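# Move glass cylinder from shelf bench to cart tray

## Task

Take the graduated cylinder that sits on the shelved bench and set it upright in the cart's top tray, with its base resting on the tray floor itself rather than on the base of another cylinder. Every other cylinder must still be upright in the tray at the end. No cylinder may tip over, reach the room's floor, drop more than a few centimetres or be struck hard, since they are glass and break. The robot must open the gripper and back away at the end, must not tip over or be left leaning, and the result only counts if the cylinder stays in place without the robot holding it.

## Robot and tools

ROBOT. A Hello Robot Stretch 4: an omni-wheel base, a vertical mast carrying a lift, a single telescoping arm that reaches straight forward, a three-joint wrist (yaw, pitch, roll) and a two-finger gripper with bendy steel fingers. Roughly 1.6 m tall; the base rim lies within 0.23 m of the base origin. There is one arm only, so joint targets go in one flat dictionary.

FRAMES. Base frame: origin on the floor beneath the base centre, x ahead, y to the left, z up. hand_pose is reported in this frame and marks a point between the open fingertips; with all wrist joints at 0 its axes line up with the base axes. Its printed position may be a little off. The odometry frame is where the base frame stood when the scene began; base_odometry heading runs -3.142 to 3.142, left positive, and counts wheel slip as motion.

execute_actions(actions, cameras). actions is a list holding one action or none (empty = just report state and images). An action may contain "base", "joints", or both, plus optional "pace" and "contact_limits"; or only {"end_of_arm": "enable_torque"}, which re-powers any wrist or gripper motor that shut itself off. Motions in one action start together.
- base: exactly one relative move from the current base position. {"translate_m": d} drives straight, metres, forward positive, -2 to 2. {"strafe_m": d} slides sideways, metres, left positive, -2 to 2. {"rotate_rad": d} spins in place, radians, counter-clockwise from above positive, -3.2 to 3.2. Each is an offset counted from the position in the latest reported state.
- joints: absolute targets by name, each optional. lift_m 0 to 1.2 (metres of lift height); arm_m 0 to 0.55 (metres of extension); wrist_yaw_rad -1.134 to 4.276 (0 ahead, positive turns left, 3.14 tucked back, over 3.4 the arm may block it); wrist_pitch_rad -1.117 to 4.259 (0 level, 1.57 pointing down); wrist_roll_rad -1.117 to 4.259 (0 = fingers level side by side, positive turns clockwise as seen from behind); gripper_m -0.038 to 0.141 (fingertip gap in metres; negative means squeezing the tips together). Targets beyond a joint's range are clipped and reported; any other bad value or unknown key rejects the whole call. Done tolerances: lift/arm/gripper ±0.004, yaw and roll ±0.02, pitch ±0.05.
- pace: "slow", "default", "fast", "max"; base top speeds 0.1/0.3/0.4/0.6 m/s and 1/2/3/4 rad/s, reduced when the lift is high.
- contact_limits: {"arm_m": v}, 0 (gentlest) to 0.75 (firmest), default 0.5; how much push the arm motion tolerates before halting.
- cameras: list from head_camera, head_left_camera, head_right_camera, wrist_camera, or "all"; omitted/null = all, [] = none.
A joint or base left out of an action may keep driving toward an earlier target. One action runs at most 15 s.

wait(seconds): 0 to 10, no new command, returns state and images. zoom_image(camera, region): region [x0, y0, x1, y1] in pixels of that camera's latest image, at most 504 by 504. read_manual(section): only licence texts. finished_scene(scene): ends the current scene by its number; irreversible, and replying with no tool call also ends things.

CAMERAS. head_camera looks forward and down from the mast top (turn the base to aim it). head_left_camera and head_right_camera are fisheyes angled more steeply down, also showing base and arm. wrist_camera looks along the fingers, tips near the bottom of the image.

READINGS. lidar_m: 12 ranges in metres, 30-degree sectors, 1st straight ahead then counter-clockwise (4th left, 7th behind, 10th right); "-" means nothing seen or closer than 0.25 m. It misses glass, so cylinders will not show. wrist_depth_mm: 7x7 grid of depths, 100 to 2000 mm, glass omitted. base_status / joint_status: "done"; "off_target" (stopped short, may still push); "contact_stop_at_<key>" (hit something; that part goes slack); "limit_stop_at_<name>" including own_body and tilt; "time_out"; "torque_fault" (wrist/gripper motor limp until enable_torque). on_its_own lists uncommanded effects; "held at" there is a target, not a position. turned_by_wheels vs turned_by_imu differing by over ~0.1 rad signals slip or collision. base_tilt in degrees, forward/right positive. motor_effort in percent with peak in brackets; wheel positive means turning right. A stop in one call cancels the later calls in the same reply.

GRIPPING. Command a gap smaller than the cylinder's width; smaller squeezes harder and pulls the object toward the wrist. Readings and "done" do not prove a hold; a firm grip shows as a change in gripper effort. If fingertips stick on a surface below, raise the lift.

TIPS AND CAUTIONS. Unfold at the start with lift_m 0.4 and wrist_yaw_rad 0 together. Tilting the gripper up while rolled may trigger own_body stops. Avoid driving or turning with a load and arm extended past 0.2, and avoid hard pushes or pulls, especially with the lift high. Use low contact limits and slow pace near glass; lower the cylinder until its base touches the tray floor before opening, never drop it, keep it clear of other cylinders' bases, then open, raise and retract before ending the scene. Things can occasionally be nudged by an outside push. Shorter total robot motion is better.

Each tool is called after "Call:" in YAML: its name, and indented under it one key for each argument.

## Session

Call:
execute_actions:
  actions: []

Scene clock: 0.00 s.
base_odometry: x=+0.000 y=+0.000 heading=+0.000 (m, m, rad; odometry frame)
turned_by_wheels: +0.000 (rad since the last result)
turned_by_imu: +0.000 (rad since the last result)
base_tilt: forward=-0.3 right=+0.1 (deg)
lidar_m: 1.49 1.93 1.83 1.88 1.78 1.65 1.41 1.64 1.59 1.64 2.21 1.45
base_status: not commanded
joint_positions: lift_m=+0.133 arm_m=+0.002 wrist_yaw_rad=+3.188 wrist_pitch_rad=-0.004 wrist_roll_rad=+0.015 gripper_m=+0.057
joint_status: not commanded
motor_effort: lift_m=+18 arm_m=+0 wrist_yaw_rad=-1 wrist_pitch_rad=-8 wrist_roll_rad=-2 gripper_m=-2 wheel_0=+1 wheel_1=+0 wheel_2=+0 (%)
hand_pose: x=-0.1191 y=+0.0738 z=+0.3126 quat_wxyz=(-0.023, +0.002, +0.007, +1.000) (m; base frame)
wrist_depth_mm: - 141 - - 1756 1661 1499 / - 133 164 1983 1863 1618 1464 / - 115 138 1921 1863 1618 1464 / - 123 156 1921 1756 1576 1430 / 138 137 - 1863 1756 1618 1464 / 227 1661 1255 1499 218 1430 1336 / 224 1008 194 878 798 878 866
pictures: head_camera, head_left_camera, head_right_camera, wrist_camera
Images, in order (width x height): head_camera 420x560, head_left_camera 420x672, head_right_camera 420x672, wrist_camera 616x392.

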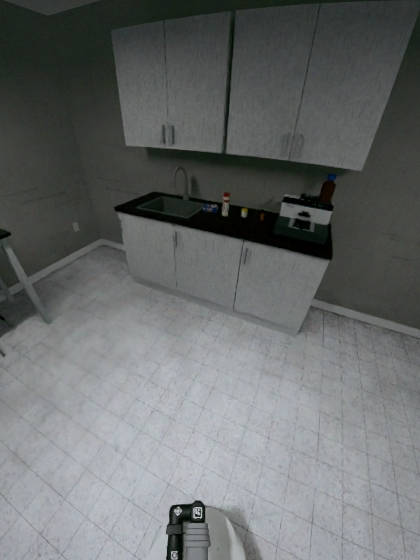

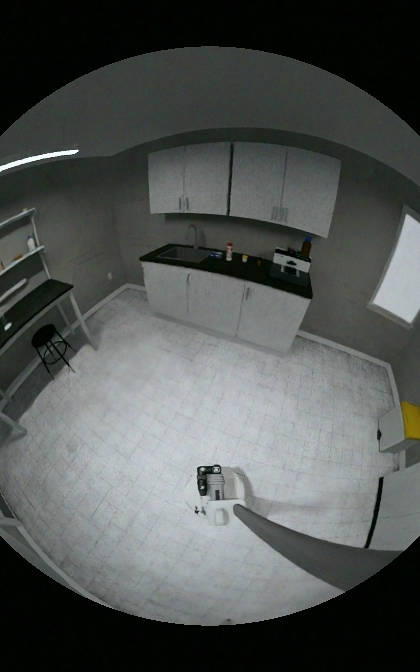

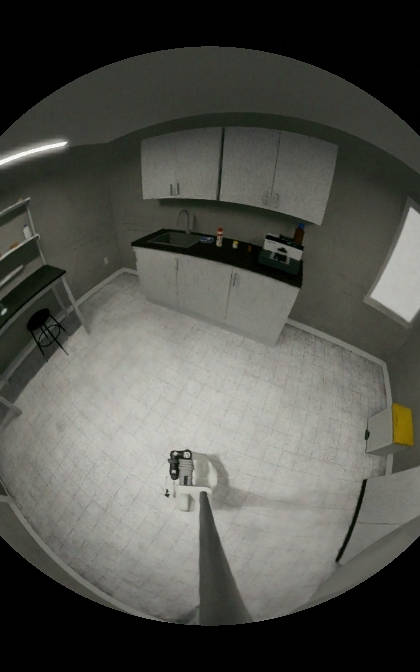

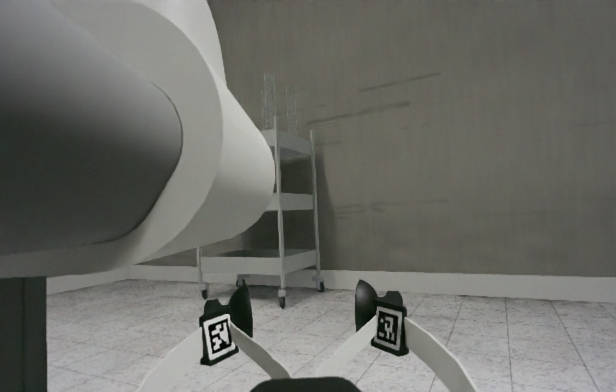

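Cart is behind. Bench on the left.

Call:
execute_actions:
  actions:
    - {"base":{"rotate_rad":1.3},"joints":{"lift_m":0.9,"wrist_yaw_rad":0,"gripper_m":0.12}}

Scene clock: 5.67 s.
base_odometry: x=+0.000 y=+0.000 heading=+1.299 (m, m, rad; odometry frame)
turned_by_wheels: +1.299 (rad since the last result)
turned_by_imu: +1.287 (rad since the last result)
base_tilt: forward=-0.4 right=+0.2 (deg)
lidar_m: 1.85 2.07 1.65 1.63 1.41 1.64 1.62 1.82 1.49 1.45 1.61 1.85
base_status: done
joint_positions: lift_m=+0.900 arm_m=+0.002 wrist_yaw_rad=+0.000 wrist_pitch_rad=-0.004 wrist_roll_rad=+0.015 gripper_m=+0.120
joint_status: all done
motor_effort: lift_m=+21(20) arm_m=+0(0) wrist_yaw_rad=-1(7) wrist_pitch_rad=-9(7) wrist_roll_rad=-2(2) gripper_m=+1(2) wheel_0=-8(12) wheel_1=-5(8) wheel_2=-6(10) (%)
hand_pose: x=+0.4617 y=-0.0874 z=+1.0791 quat_wxyz=(+1.000, +0.007, -0.002, +0.000) (m; base frame)
wrist_depth_mm: - - - - - - - / - - - - - - - / - - - - - - - / - - - - - - - / - - - - - 1756 - / - - - - - - - / - - - 151 - - -
pictures: head_camera, head_left_camera, head_right_camera, wrist_camera
Images, in order (width x height): head_camera 420x560, head_left_camera 420x672, head_right_camera 420x672, wrist_camera 616x392.

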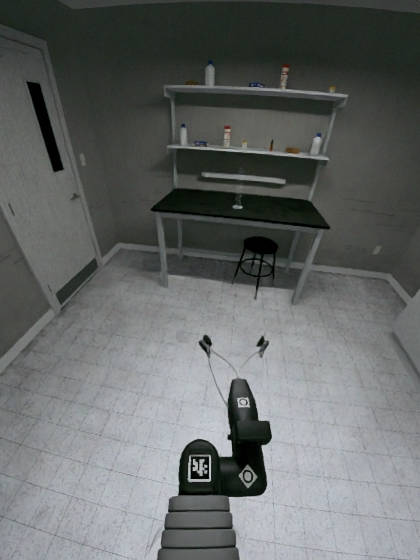

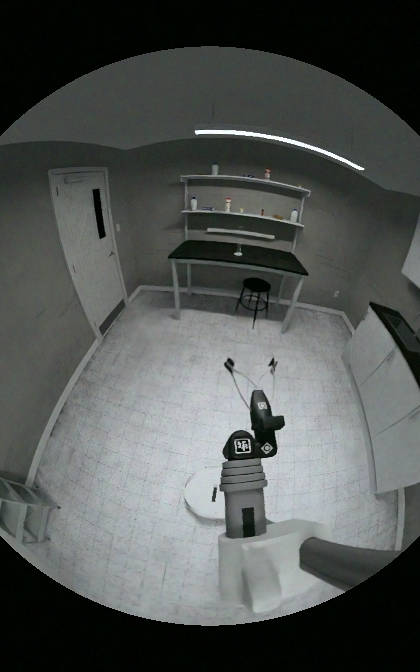

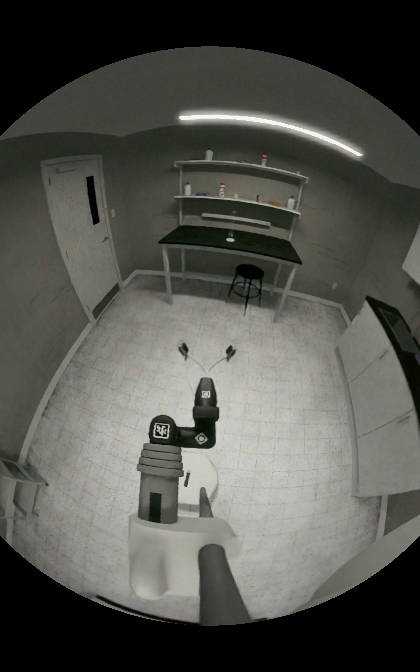

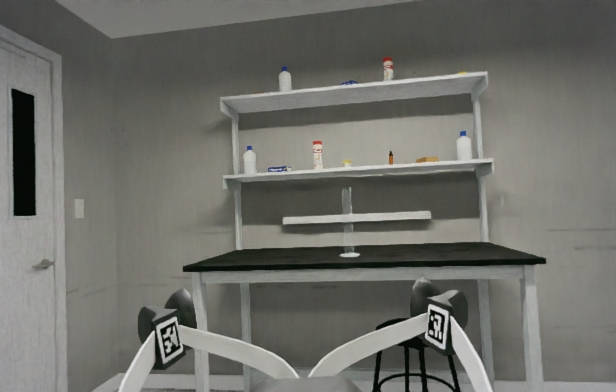

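Call:
execute_actions:
  actions:
    - {"base":{"translate_m":0.9},"joints":{"lift_m":0.85}}

Call:
execute_actions:
  actions:
    - {"base":{"strafe_m":-0.15}}

Scene clock: 14.37 s.
base_odometry: x=+0.241 y=+0.867 heading=+1.299 (m, m, rad; odometry frame)
turned_by_wheels: +0.001 (rad since the last result)
turned_by_imu: +0.002 (rad since the last result)
base_tilt: forward=-0.4 right=+0.1 (deg)
lidar_m: 0.93 1.07 1.51 1.51 1.66 1.88 2.50 2.74 1.60 1.61 1.17 0.94
base_status: done
joint_positions: lift_m=+0.850 arm_m=+0.002 wrist_yaw_rad=+0.000 wrist_pitch_rad=-0.004 wrist_roll_rad=+0.015 gripper_m=+0.120
joint_status: all done
motor_effort: lift_m=+16(20) arm_m=+0(0) wrist_yaw_rad=+0(1) wrist_pitch_rad=-10(10) wrist_roll_rad=-2(2) gripper_m=-1(0) wheel_0=+7(11) wheel_1=+4(8) wheel_2=-4(14) (%)
hand_pose: x=+0.4616 y=-0.0874 z=+1.0295 quat_wxyz=(+1.000, +0.007, -0.002, +0.000) (m; base frame)
wrist_depth_mm: 1808 1708 1464 1576 1537 1464 1464 / 1808 1708 1661 1618 1576 1499 1366 / 1756 1661 1537 1576 1499 1464 1430 / 1756 1708 1661 1618 1499 1464 1366 / 1808 1708 1618 1576 1537 1397 1308 / 1756 831 820 778 732 723 691 / 1756 891 1537 150 1499 1430 1366
pictures: head_camera, head_left_camera, head_right_camera, wrist_camera
Images, in order (width x height): head_camera 420x560, head_left_camera 420x672, head_right_camera 420x672, wrist_camera 616x392.

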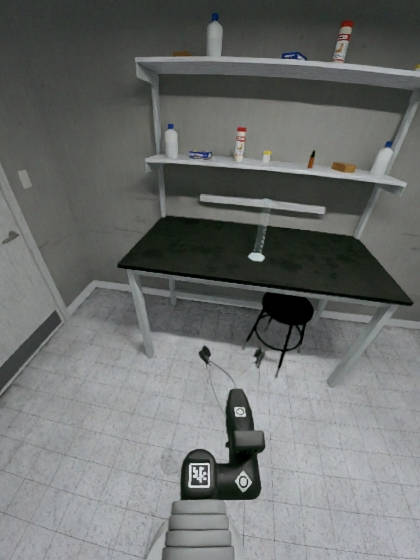

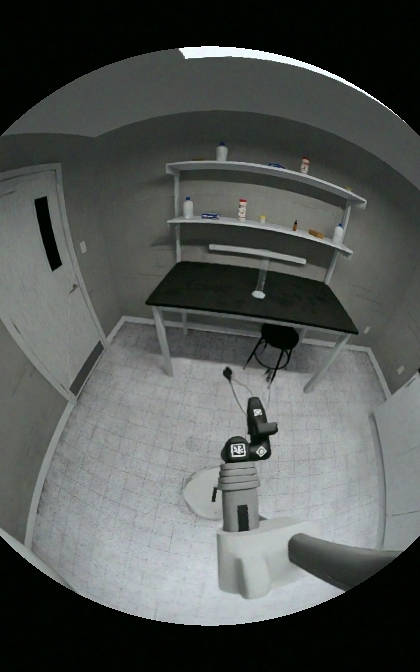

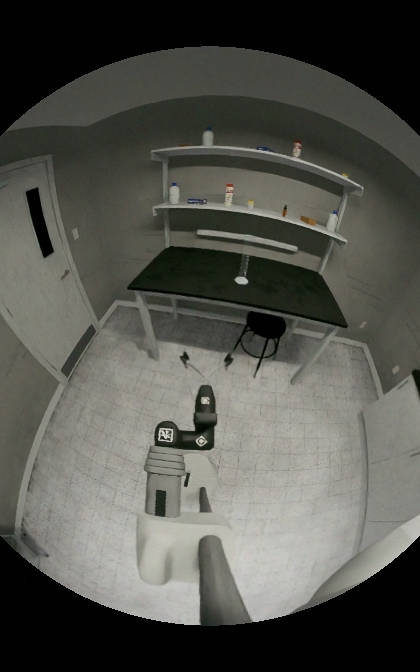

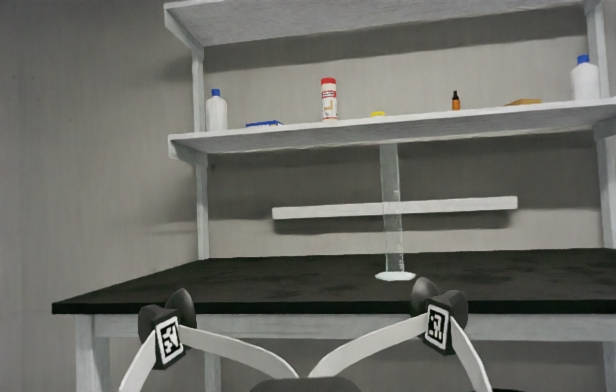

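Scene clock: 16.10 s.
base_odometry: x=+0.386 y=+0.826 heading=+1.299 (m, m, rad; odometry frame)
turned_by_wheels: +0.000 (rad since the last result)
turned_by_imu: +0.000 (rad since the last result)
base_tilt: forward=-0.4 right=+0.1 (deg)
lidar_m: 0.92 1.04 1.66 1.64 1.82 2.14 2.55 1.82 1.47 1.45 1.16 0.93
base_status: done
joint_positions: lift_m=+0.850 arm_m=+0.002 wrist_yaw_rad=+0.000 wrist_pitch_rad=-0.004 wrist_roll_rad=+0.015 gripper_m=+0.120
joint_status: not commanded
motor_effort: lift_m=+16(16) arm_m=+0(0) wrist_yaw_rad=-1(1) wrist_pitch_rad=-10(9) wrist_roll_rad=-2(2) gripper_m=+0(0) wheel_0=+6(14) wheel_1=-2(12) wheel_2=+0(3) (%)
hand_pose: x=+0.4616 y=-0.0874 z=+1.0295 quat_wxyz=(+1.000, +0.007, -0.002, +0.000) (m; base frame)
wrist_depth_mm: 1808 1756 1499 1537 1499 1464 1430 / 1808 1661 1618 1537 1499 1430 1397 / 1808 1708 1576 1576 1464 1464 1430 / 1756 1661 1576 1537 1464 1430 1397 / 1756 1618 1618 1537 1464 1336 1336 / 854 831 778 750 691 691 676 / 1661 1661 1537 150 1464 1430 1397
pictures: head_camera, head_left_camera, head_right_camera, wrist_camera
Images, in order (width x height): head_camera 420x560, head_left_camera 420x672, head_right_camera 420x672, wrist_camera 616x392.

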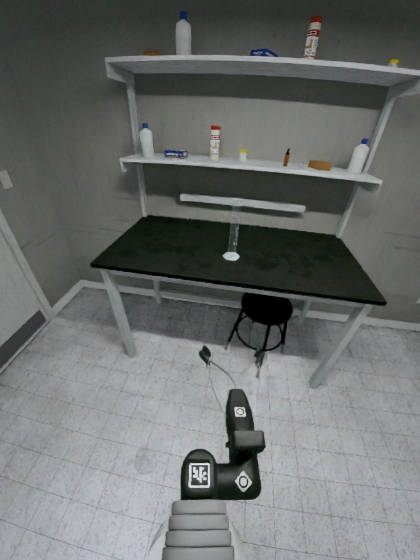

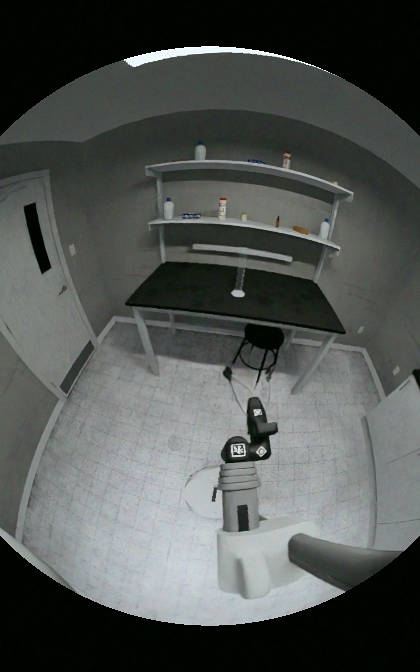

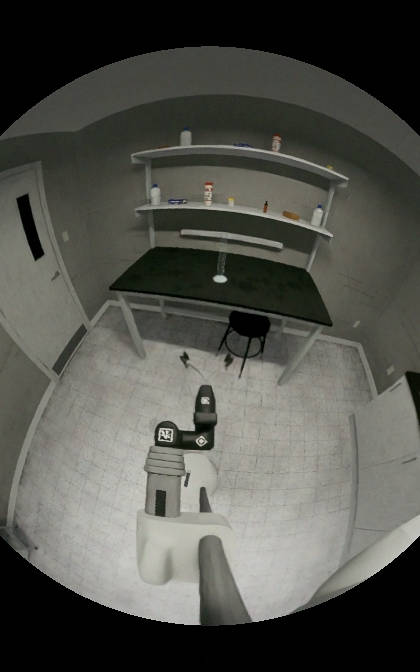

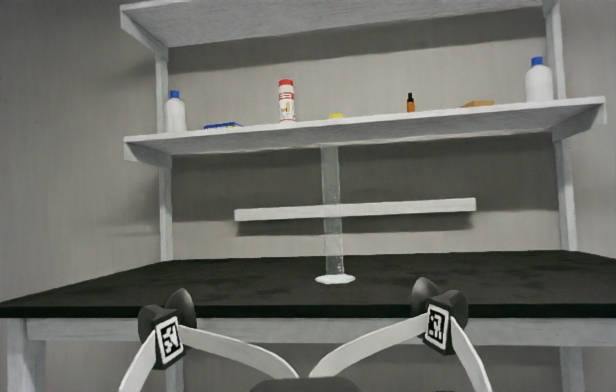

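Call:
execute_actions:
  actions:
    - {"base":{"strafe_m":-0.07}}
  cameras: []

Call:
execute_actions:
  actions:
    - {"base":{"translate_m":0.35},"joints":{"arm_m":0.15}}
  cameras: ["head_camera","wrist_camera"]

Scene clock: 23.73 s.
base_odometry: x=+0.453 y=+0.808 heading=+1.300 (m, m, rad; odometry frame)
turned_by_wheels: +0.000 (rad since the last result)
turned_by_imu: -0.001 (rad since the last result)
base_tilt: forward=-0.4 right=+0.1 (deg)
lidar_m: 0.89 1.03 1.74 1.71 1.93 2.31 2.55 1.72 1.41 1.38 1.12 0.92
base_status: done
joint_positions: lift_m=+0.850 arm_m=+0.002 wrist_yaw_rad=+0.000 wrist_pitch_rad=-0.004 wrist_roll_rad=+0.015 gripper_m=+0.120
joint_status: not commanded
motor_effort: lift_m=+16(16) arm_m=+0(0) wrist_yaw_rad=+0(1) wrist_pitch_rad=-8(9) wrist_roll_rad=-2(2) gripper_m=+0(1) wheel_0=+4(15) wheel_1=-2(11) wheel_2=+0(1) (%)
hand_pose: x=+0.4616 y=-0.0874 z=+1.0295 quat_wxyz=(+1.000, +0.007, -0.002, +0.000) (m; base frame)
wrist_depth_mm: 1756 1464 1499 1499 1499 1464 1430 / 1808 1618 1661 1537 1499 1430 1397 / 1756 1618 1576 1499 1464 1464 1397 / 1708 1756 1576 1537 1499 1430 1397 / 1708 1618 1576 1499 1464 1397 1366 / 831 798 750 732 683 647 661 / 1661 1464 1576 151 1430 1366 1336
pictures: none
No camera images: the call's "cameras" was empty. Leave "cameras" out to get every camera's image.

Scene clock: 26.37 s.
base_odometry: x=+0.546 y=+1.145 heading=+1.300 (m, m, rad; odometry frame)
turned_by_wheels: +0.001 (rad since the last result)
turned_by_imu: +0.001 (rad since the last result)
base_tilt: forward=-0.4 right=+0.1 (deg)
lidar_m: 0.57 0.62 1.66 1.64 1.87 2.31 2.90 1.80 1.43 1.44 0.69 0.56
base_status: done
joint_positions: lift_m=+0.850 arm_m=+0.149 wrist_yaw_rad=+0.000 wrist_pitch_rad=-0.004 wrist_roll_rad=+0.015 gripper_m=+0.120
joint_status: all done
motor_effort: lift_m=+16(16) arm_m=+7(7) wrist_yaw_rad=-1(1) wrist_pitch_rad=-9(11) wrist_roll_rad=-2(2) gripper_m=+1(1) wheel_0=+7(13) wheel_1=+3(9) wheel_2=-4(13) (%)
hand_pose: x=+0.6082 y=-0.0874 z=+1.0295 quat_wxyz=(+1.000, +0.007, -0.002, +0.000) (m; base frame)
wrist_depth_mm: 1160 1138 1078 1025 1008 960 683 / 866 842 788 809 820 854 866 / 1042 1118 1042 1025 991 976 946 / 1160 1118 1060 1025 976 946 931 / 1138 1098 1060 1025 976 960 931 / 788 741 707 676 585 569 609 / 466 394 384 151 387 379 399
pictures: head_camera, wrist_camera
Images, in order (width x height): head_camera 420x560, wrist_camera 616x392.

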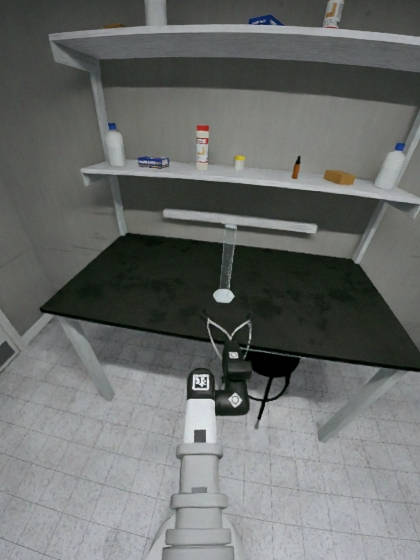

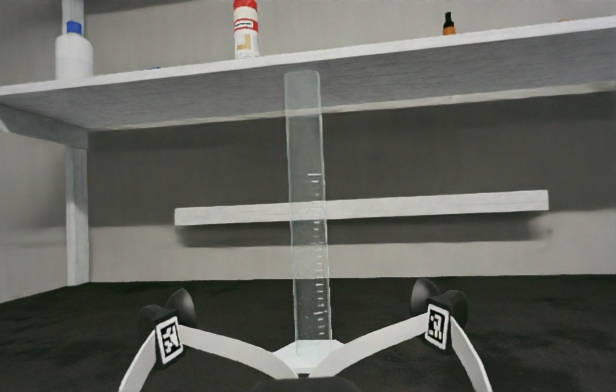

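Call:
execute_actions:
  actions:
    - {"joints":{"arm_m":0.33}}
  cameras: ["head_camera","wrist_camera"]

Scene clock: 30.57 s.
base_odometry: x=+0.546 y=+1.145 heading=+1.300 (m, m, rad; odometry frame)
turned_by_wheels: +0.000 (rad since the last result)
turned_by_imu: -0.001 (rad since the last result)
base_tilt: forward=-0.4 right=+0.2 (deg)
lidar_m: 0.56 0.64 1.66 1.64 1.83 2.30 2.90 1.82 1.47 1.44 0.70 0.57
base_status: not commanded
joint_positions: lift_m=+0.850 arm_m=+0.329 wrist_yaw_rad=+0.000 wrist_pitch_rad=-0.004 wrist_roll_rad=+0.015 gripper_m=+0.120
joint_status: all done
motor_effort: lift_m=+16(16) arm_m=+7(5) wrist_yaw_rad=-1(1) wrist_pitch_rad=-10(9) wrist_roll_rad=-2(2) gripper_m=+0(0) wheel_0=+6(8) wheel_1=+4(4) wheel_2=-4(4) (%)
hand_pose: x=+0.7882 y=-0.0874 z=+1.0295 quat_wxyz=(+1.000, +0.007, -0.002, +0.000) (m; base frame)
wrist_depth_mm: 661 597 544 554 574 574 597 / 741 750 778 798 820 788 768 / 946 904 878 842 820 788 759 / 917 917 854 831 809 778 750 / 931 904 878 854 809 788 759 / 778 741 699 676 580 564 609 / 462 392 384 150 387 379 397
pictures: head_camera, wrist_camera
Images, in order (width x height): head_camera 420x560, wrist_camera 616x392.

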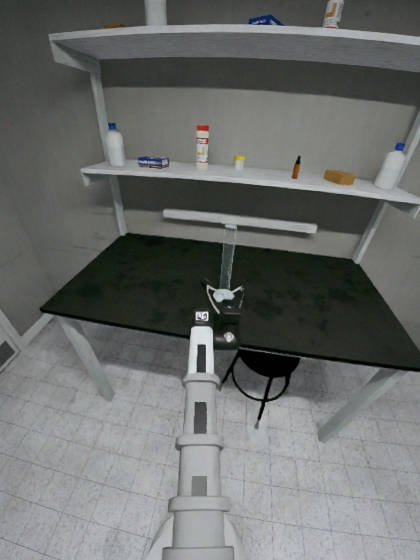

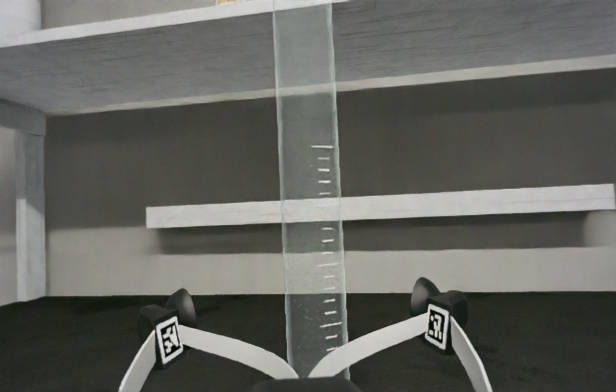

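Call:
execute_actions:
  actions:
    - {"joints":{"arm_m":0.395},"pace":"slow"}
  cameras: ["head_left_camera","wrist_camera"]

Call:
execute_actions:
  actions:
    - {"joints":{"gripper_m":0.06}}
  cameras: ["head_left_camera","wrist_camera"]

Scene clock: 36.83 s.
base_odometry: x=+0.546 y=+1.145 heading=+1.300 (m, m, rad; odometry frame)
turned_by_wheels: +0.000 (rad since the last result)
turned_by_imu: -0.001 (rad since the last result)
base_tilt: forward=-0.4 right=+0.2 (deg)
lidar_m: 0.56 0.64 1.65 1.65 1.85 2.32 2.88 1.78 1.44 1.45 0.69 0.57
base_status: not commanded
joint_positions: lift_m=+0.850 arm_m=+0.394 wrist_yaw_rad=+0.000 wrist_pitch_rad=-0.004 wrist_roll_rad=+0.015 gripper_m=+0.120
joint_status: all done
motor_effort: lift_m=+16(16) arm_m=+7(11) wrist_yaw_rad=-1(1) wrist_pitch_rad=-8(8) wrist_roll_rad=-2(3) gripper_m=+1(0) wheel_0=+7(7) wheel_1=+3(4) wheel_2=-4(4) (%)
hand_pose: x=+0.8532 y=-0.0874 z=+1.0295 quat_wxyz=(+1.000, +0.007, -0.002, +0.000) (m; base frame)
wrist_depth_mm: 521 535 539 559 574 580 597 / 715 750 798 778 750 723 707 / 866 842 809 778 750 723 699 / 866 831 798 778 691 723 654 / 854 842 831 768 741 723 707 / 778 741 691 668 580 559 603 / 466 394 384 150 384 377 397
pictures: head_left_camera, wrist_camera
Images, in order (width x height): head_left_camera 420x672, wrist_camera 616x392.

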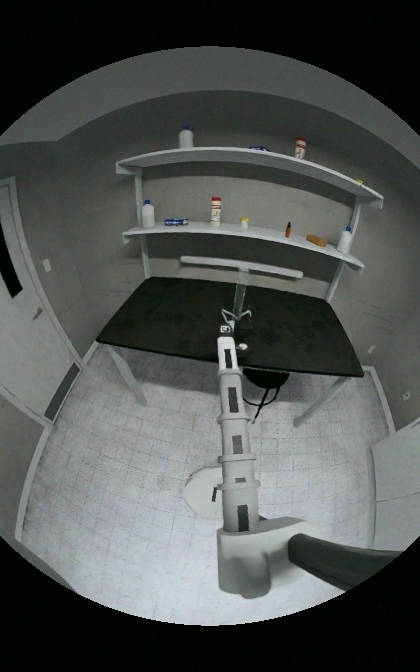

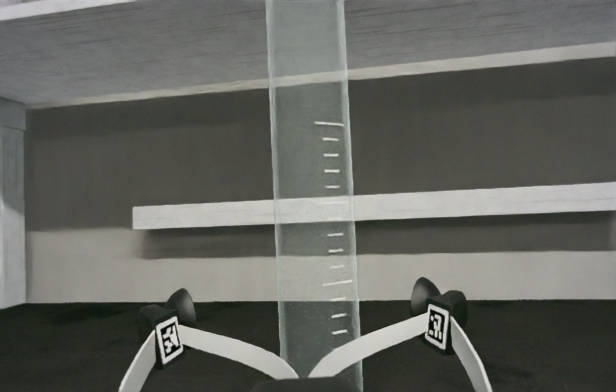

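Scene clock: 38.33 s.
base_odometry: x=+0.546 y=+1.145 heading=+1.300 (m, m, rad; odometry frame)
turned_by_wheels: +0.000 (rad since the last result)
turned_by_imu: +0.000 (rad since the last result)
base_tilt: forward=-0.4 right=+0.1 (deg)
lidar_m: 0.55 0.65 1.67 1.63 1.85 2.30 2.89 1.80 1.45 1.43 0.71 0.57
base_status: not commanded
joint_positions: lift_m=+0.850 arm_m=+0.394 wrist_yaw_rad=+0.000 wrist_pitch_rad=-0.004 wrist_roll_rad=+0.015 gripper_m=+0.060
joint_status: all done
motor_effort: lift_m=+16(16) arm_m=+7(7) wrist_yaw_rad=-1(1) wrist_pitch_rad=-7(8) wrist_roll_rad=-1(2) gripper_m=-4(3) wheel_0=+7(7) wheel_1=+4(3) wheel_2=-4(4) (%)
hand_pose: x=+0.8532 y=-0.0874 z=+1.0295 quat_wxyz=(+1.000, +0.007, -0.002, +0.000) (m; base frame)
wrist_depth_mm: 521 530 544 554 569 580 597 / 741 759 809 778 750 741 707 / 878 831 798 788 750 732 699 / 842 842 809 778 683 707 654 / 842 831 798 778 750 715 691 / 768 741 621 676 224 627 609 / 462 445 196 397 364 399 397
pictures: head_left_camera, wrist_camera
Images, in order (width x height): head_left_camera 420x672, wrist_camera 616x392.

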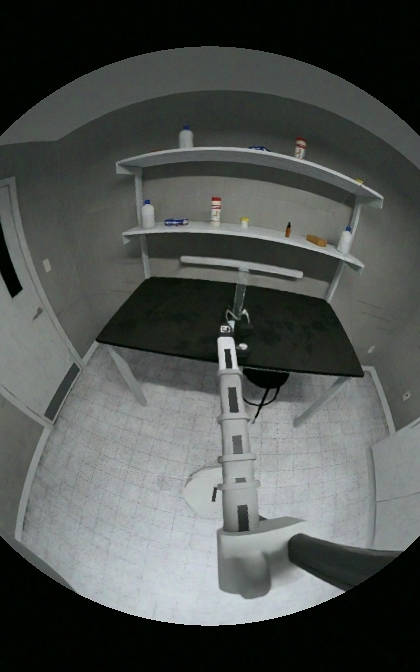

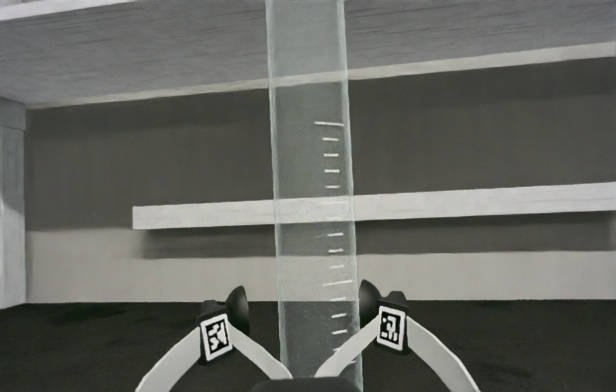

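Call:
execute_actions:
  actions:
    - {"joints":{"arm_m":0.415},"pace":"slow"}
  cameras: []

Call:
execute_actions:
  actions:
    - {"joints":{"gripper_m":0.01}}
  cameras: ["wrist_camera"]

Call:
execute_actions:
  actions:
    - {"joints":{"lift_m":0.89},"pace":"slow"}
  cameras: ["head_camera","wrist_camera"]

Scene clock: 46.60 s.
base_odometry: x=+0.546 y=+1.145 heading=+1.300 (m, m, rad; odometry frame)
turned_by_wheels: +0.000 (rad since the last result)
turned_by_imu: -0.001 (rad since the last result)
base_tilt: forward=-0.4 right=+0.1 (deg)
lidar_m: 0.57 0.65 1.65 1.64 1.85 2.31 2.88 1.81 1.46 1.43 0.69 0.56
base_status: not commanded
joint_positions: lift_m=+0.850 arm_m=+0.414 wrist_yaw_rad=+0.000 wrist_pitch_rad=-0.004 wrist_roll_rad=+0.015 gripper_m=+0.060
joint_status: all done
motor_effort: lift_m=+16(16) arm_m=+7(6) wrist_yaw_rad=+0(1) wrist_pitch_rad=-9(9) wrist_roll_rad=-2(1) gripper_m=-2(2) wheel_0=+7(7) wheel_1=+3(4) wheel_2=-4(4) (%)
hand_pose: x=+0.8732 y=-0.0874 z=+1.0295 quat_wxyz=(+1.000, +0.007, -0.002, +0.000) (m; base frame)
wrist_depth_mm: 521 535 539 549 574 574 597 / 741 750 778 768 732 699 683 / 842 820 788 759 732 715 691 / 842 798 778 750 654 691 609 / 842 798 778 750 732 699 676 / 768 732 615 668 539 621 609 / 462 449 196 399 364 397 399
pictures: none
No camera images: the call's "cameras" was empty. Leave "cameras" out to get every camera's image.

Scene clock: 47.90 s.
base_odometry: x=+0.546 y=+1.145 heading=+1.300 (m, m, rad; odometry frame)
turned_by_wheels: +0.000 (rad since the last result)
turned_by_imu: +0.000 (rad since the last result)
base_tilt: forward=-0.4 right=+0.2 (deg)
lidar_m: 0.56 0.65 1.66 1.63 1.85 2.31 2.89 1.82 1.43 1.45 0.71 0.57
base_status: not commanded
joint_positions: lift_m=+0.850 arm_m=+0.414 wrist_yaw_rad=+0.000 wrist_pitch_rad=-0.004 wrist_roll_rad=+0.015 gripper_m=+0.010
joint_status: all done
motor_effort: lift_m=+16(16) arm_m=+7(7) wrist_yaw_rad=+0(0) wrist_pitch_rad=-9(7) wrist_roll_rad=-3(2) gripper_m=-8(11) wheel_0=+7(7) wheel_1=+3(3) wheel_2=-4(4) (%)
hand_pose: x=+0.8732 y=-0.0874 z=+1.0295 quat_wxyz=(+1.000, +0.007, -0.002, +0.000) (m; base frame)
wrist_depth_mm: 521 535 549 554 569 585 591 / 732 750 778 759 741 715 683 / 854 831 788 750 732 707 683 / 842 809 759 759 654 683 609 / 842 820 788 750 723 707 676 / 778 741 699 544 580 615 603 / 466 452 182 394 359 402 397
pictures: wrist_camera
Images, in order (width x height): wrist_camera 616x392.

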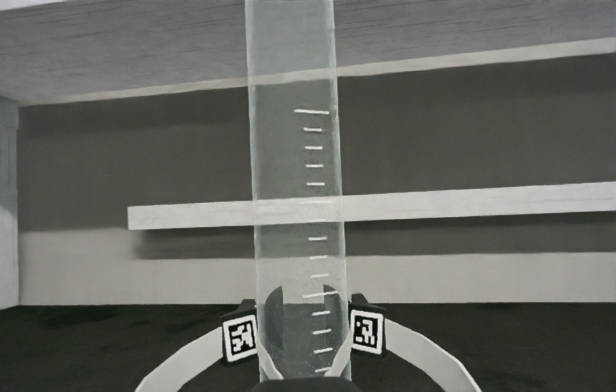

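Scene clock: 49.07 s.
base_odometry: x=+0.546 y=+1.145 heading=+1.300 (m, m, rad; odometry frame)
turned_by_wheels: +0.000 (rad since the last result)
turned_by_imu: +0.000 (rad since the last result)
base_tilt: forward=-0.4 right=+0.2 (deg)
lidar_m: 0.56 0.64 1.66 1.63 1.83 2.30 2.89 1.82 1.46 1.45 0.70 0.58
base_status: not commanded
joint_positions: lift_m=+0.890 arm_m=+0.414 wrist_yaw_rad=+0.000 wrist_pitch_rad=-0.002 wrist_roll_rad=+0.015 gripper_m=+0.010
joint_status: all done
motor_effort: lift_m=+22(19) arm_m=+7(7) wrist_yaw_rad=-1(0) wrist_pitch_rad=-14(16) wrist_roll_rad=-1(1) gripper_m=-9(9) wheel_0=+7(7) wheel_1=+3(4) wheel_2=-4(4) (%)
hand_pose: x=+0.8732 y=-0.0874 z=+1.0684 quat_wxyz=(+1.000, +0.007, -0.001, +0.000) (m; base frame)
wrist_depth_mm: 508 488 466 477 492 500 512 / 634 661 676 691 723 707 683 / 831 809 788 768 723 715 683 / 842 809 788 759 732 691 683 / 831 820 759 741 715 707 683 / 831 809 768 668 715 699 676 / 564 549 182 477 433 484 477
pictures: head_camera, wrist_camera
Images, in order (width x height): head_camera 420x560, wrist_camera 616x392.

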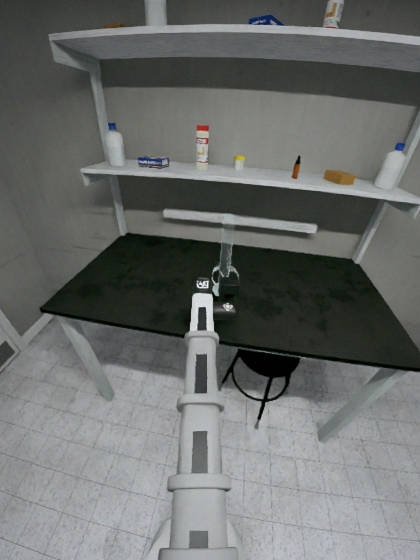

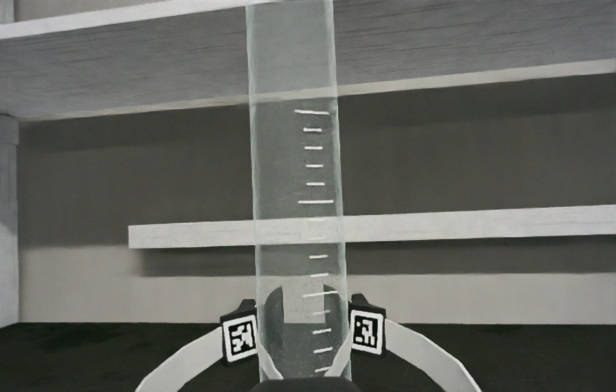

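Call:
execute_actions:
  actions:
    - {"joints":{"arm_m":0.0,"gripper_m":0.0,"lift_m":0.93},"pace":"slow"}
  cameras: []

Call:
execute_actions:
  actions:
    - {"base":{"translate_m":-0.6}}
  cameras: []

Call:
execute_actions:
  actions:
    - {"base":{"rotate_rad":1.9},"joints":{"lift_m":1.1},"pace":"slow"}

Scene clock: 62.67 s.
base_odometry: x=+0.546 y=+1.145 heading=+1.300 (m, m, rad; odometry frame)
turned_by_wheels: +0.000 (rad since the last result)
turned_by_imu: -0.002 (rad since the last result)
base_tilt: forward=-0.4 right=+0.1 (deg)
lidar_m: 0.39 0.66 1.66 1.63 1.84 2.31 2.90 1.81 1.44 1.43 0.69 0.39
base_status: not commanded
joint_positions: lift_m=+0.930 arm_m=+0.003 wrist_yaw_rad=+0.000 wrist_pitch_rad=-0.002 wrist_roll_rad=+0.015 gripper_m=+0.000
joint_status: all done
joint sent to its limit — the command would take arm_m past its lower limit, so that joint was sent only as far as its limit.
motor_effort: lift_m=+22(25) arm_m=-7(6) wrist_yaw_rad=-1(1) wrist_pitch_rad=-17(17) wrist_roll_rad=-2(1) gripper_m=-10(10) wheel_0=+7(7) wheel_1=+3(4) wheel_2=-4(4) (%)
hand_pose: x=+0.4628 y=-0.0874 z=+1.1084 quat_wxyz=(+1.000, +0.007, -0.001, +0.000) (m; base frame)
wrist_depth_mm: 1366 1255 1255 1182 1138 1118 1060 / 1336 1281 1205 1160 1160 1098 946 / 1336 1042 1118 1025 1078 1078 1060 / 1336 1255 1205 1160 1138 1060 1078 / 1308 1229 1229 1182 1138 1078 1042 / 1281 1098 1025 231 917 904 878 / 676 661 182 585 525 591 591
pictures: none
No camera images: the call's "cameras" was empty. Leave "cameras" out to get every camera's image.

Scene clock: 66.17 s.
base_odometry: x=+0.386 y=+0.567 heading=+1.300 (m, m, rad; odometry frame)
turned_by_wheels: -0.001 (rad since the last result)
turned_by_imu: -0.003 (rad since the last result)
base_tilt: forward=-0.4 right=+0.1 (deg)
lidar_m: 0.37 1.30 1.77 1.76 1.89 2.32 2.30 2.43 1.37 1.34 1.51 0.39
base_status: done
joint_positions: lift_m=+0.930 arm_m=+0.003 wrist_yaw_rad=+0.000 wrist_pitch_rad=-0.002 wrist_roll_rad=+0.015 gripper_m=+0.000
joint_status: not commanded
motor_effort: lift_m=+21(22) arm_m=-7(7) wrist_yaw_rad=-1(1) wrist_pitch_rad=-15(16) wrist_roll_rad=-3(2) gripper_m=-11(10) wheel_0=-6(13) wheel_1=-3(8) wheel_2=+2(14) (%)
hand_pose: x=+0.4628 y=-0.0874 z=+1.1084 quat_wxyz=(+1.000, +0.007, -0.001, +0.000) (m; base frame)
wrist_depth_mm: - 1983 1863 1808 1576 1618 1661 / - 1983 1921 1808 1808 1661 1661 / - 1983 1921 1756 1808 1661 1661 / - 1863 1863 1808 1756 1661 1618 / 1983 1863 1808 1808 1661 1661 1661 / - 1098 1025 230 931 946 904 / 1863 1921 182 1756 1281 1499 1661
pictures: none
No camera images: the call's "cameras" was empty. Leave "cameras" out to get every camera's image.

Scene clock: 69.33 s.
base_odometry: x=+0.386 y=+0.567 heading=-3.085 (m, m, rad; odometry frame)
turned_by_wheels: +1.899 (rad since the last result)
turned_by_imu: +1.882 (rad since the last result)
base_tilt: forward=-0.3 right=+0.1 (deg)
lidar_m: 0.36 1.90 2.28 2.41 1.43 1.34 1.40 1.20 1.14 1.21 1.84 0.41
base_status: done
joint_positions: lift_m=+1.100 arm_m=+0.003 wrist_yaw_rad=+0.000 wrist_pitch_rad=-0.002 wrist_roll_rad=+0.015 gripper_m=+0.000
joint_status: all done
motor_effort: lift_m=+22(21) arm_m=-7(7) wrist_yaw_rad=-1(1) wrist_pitch_rad=-17(15) wrist_roll_rad=-2(2) gripper_m=-11(10) wheel_0=-8(10) wheel_1=-5(9) wheel_2=-5(9) (%)
hand_pose: x=+0.4628 y=-0.0874 z=+1.2784 quat_wxyz=(+1.000, +0.007, -0.001, +0.000) (m; base frame)
wrist_depth_mm: - - - 1756 1618 1464 1308 / - - - 1756 1618 1430 1281 / - - 1983 1756 1618 1464 1281 / - - 1983 1808 1618 1430 1308 / - - 1983 1756 1576 1430 1281 / - - 1983 231 1537 1464 1308 / - 1863 181 1708 1537 1366 1281
pictures: head_camera, head_left_camera, head_right_camera, wrist_camera
Images, in order (width x height): head_camera 420x560, head_left_camera 420x672, head_right_camera 420x672, wrist_camera 616x392.

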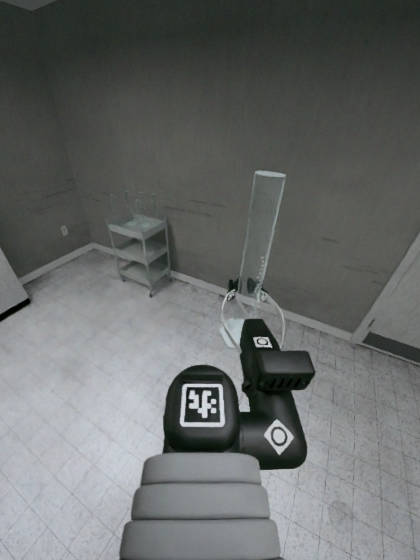

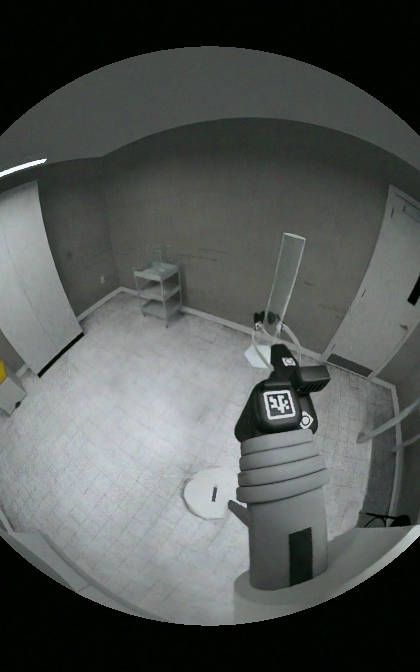

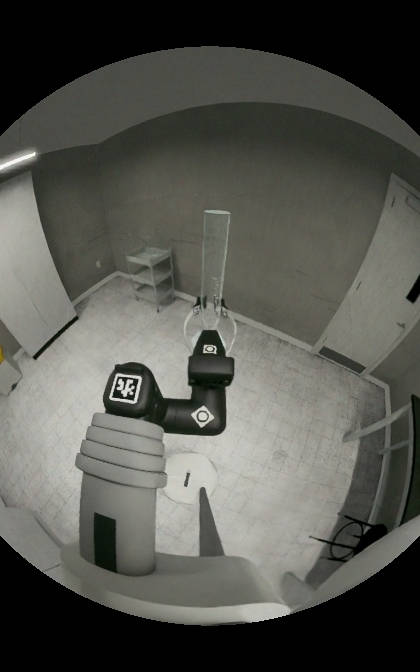

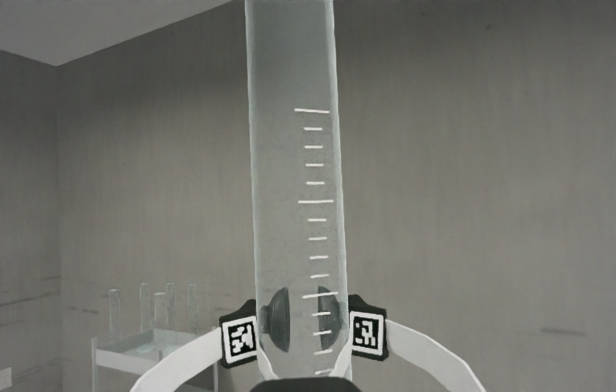

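Call:
execute_actions:
  actions:
    - {"base":{"rotate_rad":-0.33},"pace":"slow"}
  cameras: []

Call:
execute_actions:
  actions:
    - {"base":{"strafe_m":1.0}}
  cameras: []

Call:
execute_actions:
  actions:
    - {"base":{"translate_m":0.5}}

Scene clock: 76.80 s.
base_odometry: x=+0.386 y=+0.567 heading=+2.870 (m, m, rad; odometry frame)
turned_by_wheels: -0.329 (rad since the last result)
turned_by_imu: -0.327 (rad since the last result)
base_tilt: forward=-0.4 right=+0.0 (deg)
lidar_m: 0.35 1.89 2.31 2.29 2.42 1.36 1.36 1.50 1.17 1.15 1.31 0.39
base_status: done
joint_positions: lift_m=+1.100 arm_m=+0.003 wrist_yaw_rad=+0.000 wrist_pitch_rad=-0.002 wrist_roll_rad=+0.015 gripper_m=+0.000
joint_status: not commanded
motor_effort: lift_m=+22(22) arm_m=-7(7) wrist_yaw_rad=+0(2) wrist_pitch_rad=-14(14) wrist_roll_rad=-1(1) gripper_m=-9(12) wheel_0=+9(10) wheel_1=+5(7) wheel_2=+5(9) (%)
hand_pose: x=+0.4628 y=-0.0875 z=+1.2784 quat_wxyz=(+1.000, +0.007, -0.001, +0.000) (m; base frame)
wrist_depth_mm: 1863 1708 1708 1576 1537 1537 1430 / 1808 1756 1618 1618 1537 1464 1464 / 1808 1708 1756 1661 1537 1499 1430 / 1808 1756 1618 1618 1537 1499 1430 / 1756 1661 1661 1618 1576 1499 1336 / 1756 1661 1708 230 1537 1499 1430 / 1708 1661 182 1576 1464 1464 1366
pictures: none
No camera images: the call's "cameras" was empty. Leave "cameras" out to get every camera's image.

Scene clock: 81.47 s.
base_odometry: x=+0.117 y=-0.396 heading=+2.869 (m, m, rad; odometry frame)
turned_by_wheels: +0.000 (rad since the last result)
turned_by_imu: -0.001 (rad since the last result)
base_tilt: forward=-0.4 right=+0.1 (deg)
lidar_m: 0.35 1.69 1.30 1.30 1.44 1.81 1.21 1.32 2.08 2.14 2.40 0.40
base_status: done
joint_positions: lift_m=+1.100 arm_m=+0.003 wrist_yaw_rad=+0.000 wrist_pitch_rad=-0.002 wrist_roll_rad=+0.015 gripper_m=+0.000
joint_status: not commanded
motor_effort: lift_m=+21(22) arm_m=-7(7) wrist_yaw_rad=-1(0) wrist_pitch_rad=-16(17) wrist_roll_rad=-2(2) gripper_m=-11(10) wheel_0=-7(13) wheel_1=+1(13) wheel_2=+0(3) (%)
hand_pose: x=+0.4628 y=-0.0874 z=+1.2784 quat_wxyz=(+1.000, +0.007, -0.001, +0.000) (m; base frame)
wrist_depth_mm: - 1983 1921 1756 1756 1661 1576 / 1983 1983 1863 1863 1708 1661 1576 / 1983 1863 1863 1756 1708 1618 1618 / 1983 1983 1808 1708 1661 1661 1618 / - 1921 1756 1756 1708 1661 1576 / 1921 1808 1808 230 1661 1618 1576 / 1921 1921 183 1661 1661 1661 1576
pictures: none
No camera images: the call's "cameras" was empty. Leave "cameras" out to get every camera's image.

Scene clock: 84.63 s.
base_odometry: x=-0.364 y=-0.262 heading=+2.870 (m, m, rad; odometry frame)
turned_by_wheels: +0.000 (rad since the last result)
turned_by_imu: +0.001 (rad since the last result)
base_tilt: forward=-0.4 right=+0.1 (deg)
lidar_m: 0.37 1.13 1.24 1.21 1.36 2.31 1.72 1.89 2.25 2.22 1.78 0.40
base_status: done
joint_positions: lift_m=+1.100 arm_m=+0.003 wrist_yaw_rad=+0.000 wrist_pitch_rad=-0.002 wrist_roll_rad=+0.015 gripper_m=+0.000
joint_status: not commanded
motor_effort: lift_m=+21(21) arm_m=-7(7) wrist_yaw_rad=-1(1) wrist_pitch_rad=-16(16) wrist_roll_rad=-3(1) gripper_m=-11(10) wheel_0=+6(7) wheel_1=+3(8) wheel_2=-2(14) (%)
hand_pose: x=+0.4628 y=-0.0874 z=+1.2785 quat_wxyz=(+1.000, +0.007, -0.001, +0.000) (m; base frame)
wrist_depth_mm: 1397 1397 1336 1281 1205 1182 1118 / 1397 1366 1336 1255 1229 1205 1138 / 1397 1397 1308 1255 1229 1182 1138 / 1430 1336 1281 1255 1205 1138 1118 / 1397 1308 1308 1229 1182 1160 1138 / 1397 1336 1281 231 1205 1160 1118 / 1366 1366 182 1229 1182 1138 1098
pictures: head_camera, head_left_camera, head_right_camera, wrist_camera
Images, in order (width x height): head_camera 420x560, head_left_camera 420x672, head_right_camera 420x672, wrist_camera 616x392.

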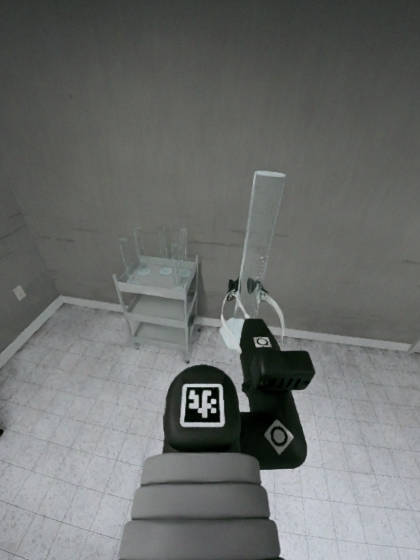

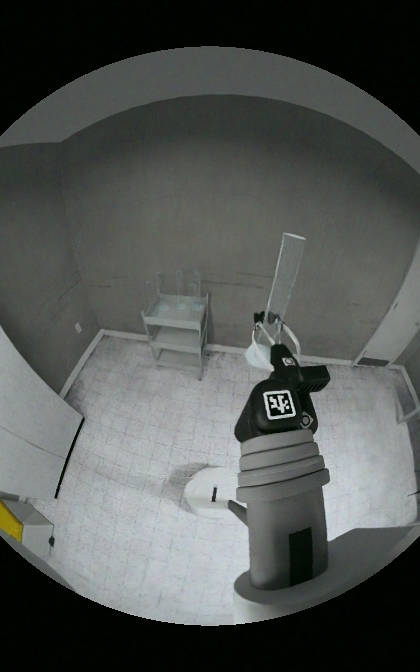

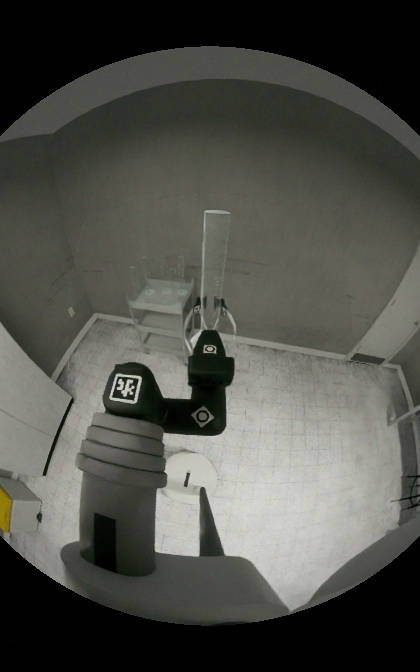

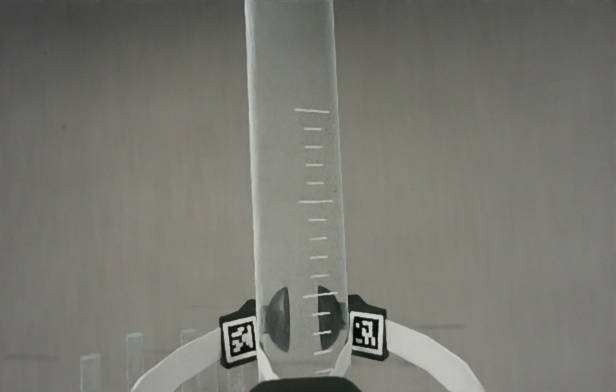

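Call:
execute_actions:
  actions:
    - {"base":{"rotate_rad":-0.14},"pace":"slow"}
  cameras: []

Call:
execute_actions:
  actions:
    - {"base":{"strafe_m":0.45},"pace":"slow"}

Scene clock: 89.77 s.
base_odometry: x=-0.364 y=-0.262 heading=+2.731 (m, m, rad; odometry frame)
turned_by_wheels: -0.139 (rad since the last result)
turned_by_imu: -0.138 (rad since the last result)
base_tilt: forward=-0.4 right=+0.1 (deg)
lidar_m: 0.38 1.07 1.31 1.20 1.29 2.36 1.71 1.75 2.32 2.21 1.97 0.41
base_status: done
joint_positions: lift_m=+1.100 arm_m=+0.003 wrist_yaw_rad=+0.000 wrist_pitch_rad=-0.002 wrist_roll_rad=+0.015 gripper_m=+0.000
joint_status: not commanded
motor_effort: lift_m=+21(21) arm_m=-7(7) wrist_yaw_rad=+0(1) wrist_pitch_rad=-15(15) wrist_roll_rad=-2(2) gripper_m=-10(10) wheel_0=+6(10) wheel_1=+4(7) wheel_2=+7(8) (%)
hand_pose: x=+0.4628 y=-0.0874 z=+1.2785 quat_wxyz=(+1.000, +0.007, -0.001, +0.000) (m; base frame)
wrist_depth_mm: 1281 1255 1281 1229 1255 1255 1255 / 1281 1308 1255 1281 1281 1281 1255 / 1281 1255 1255 1229 1205 1255 1229 / 1255 1205 1229 1229 1205 1229 1205 / 1255 1229 1205 1281 1229 1229 1229 / 1229 1229 1229 230 1229 1255 1205 / 1255 1229 182 1229 1205 1205 1205
pictures: none
No camera images: the call's "cameras" was empty. Leave "cameras" out to get every camera's image.

Scene clock: 95.40 s.
base_odometry: x=-0.544 y=-0.675 heading=+2.731 (m, m, rad; odometry frame)
turned_by_wheels: +0.000 (rad since the last result)
turned_by_imu: -0.002 (rad since the last result)
base_tilt: forward=-0.4 right=+0.1 (deg)
lidar_m: 0.35 1.51 0.80 0.78 0.82 1.20 2.25 1.78 2.48 2.69 2.00 0.40
base_status: done
joint_positions: lift_m=+1.100 arm_m=+0.003 wrist_yaw_rad=+0.000 wrist_pitch_rad=-0.002 wrist_roll_rad=+0.015 gripper_m=+0.000
joint_status: not commanded
motor_effort: lift_m=+21(21) arm_m=-7(7) wrist_yaw_rad=-1(1) wrist_pitch_rad=-17(16) wrist_roll_rad=-3(2) gripper_m=-12(11) wheel_0=-8(12) wheel_1=+5(10) wheel_2=+0(5) (%)
hand_pose: x=+0.4628 y=-0.0874 z=+1.2785 quat_wxyz=(+1.000, +0.007, -0.001, +0.000) (m; base frame)
wrist_depth_mm: 1281 1308 1308 1255 1281 1281 1229 / 1255 1255 1255 1255 1281 1281 1255 / 1308 1255 1281 1308 1255 1281 1255 / 1255 1229 1255 1255 1229 1281 1229 / 1255 1229 1255 1281 1229 1281 1229 / 1255 1255 1255 230 1229 1255 1255 / 1255 1255 181 1229 1205 1205 1182
pictures: head_camera, head_left_camera, head_right_camera, wrist_camera
Images, in order (width x height): head_camera 420x560, head_left_camera 420x672, head_right_camera 420x672, wrist_camera 616x392.

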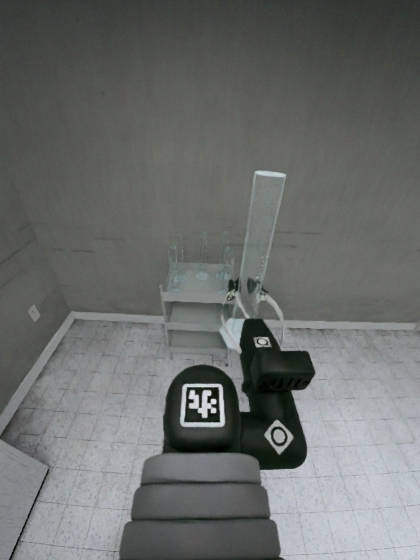

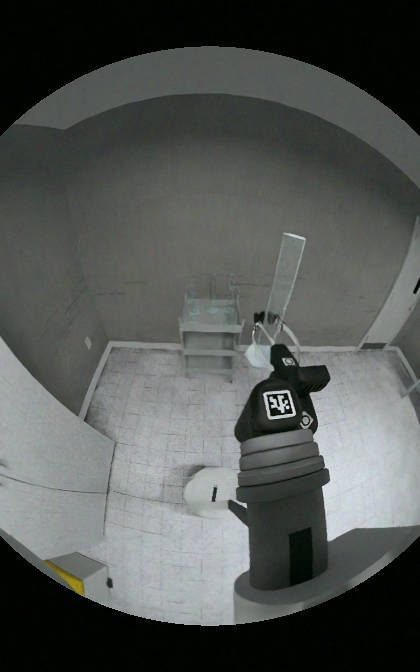

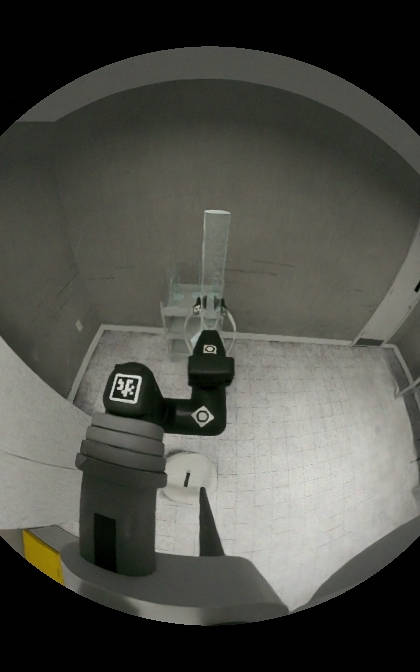

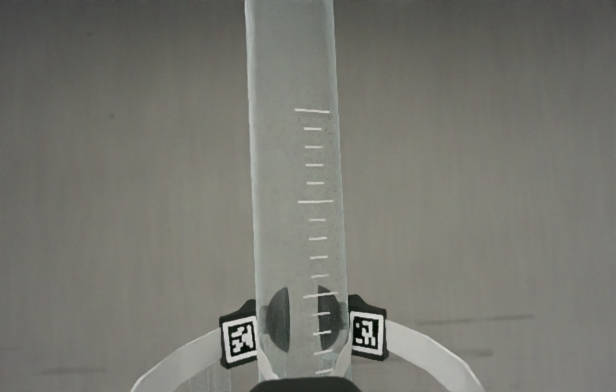

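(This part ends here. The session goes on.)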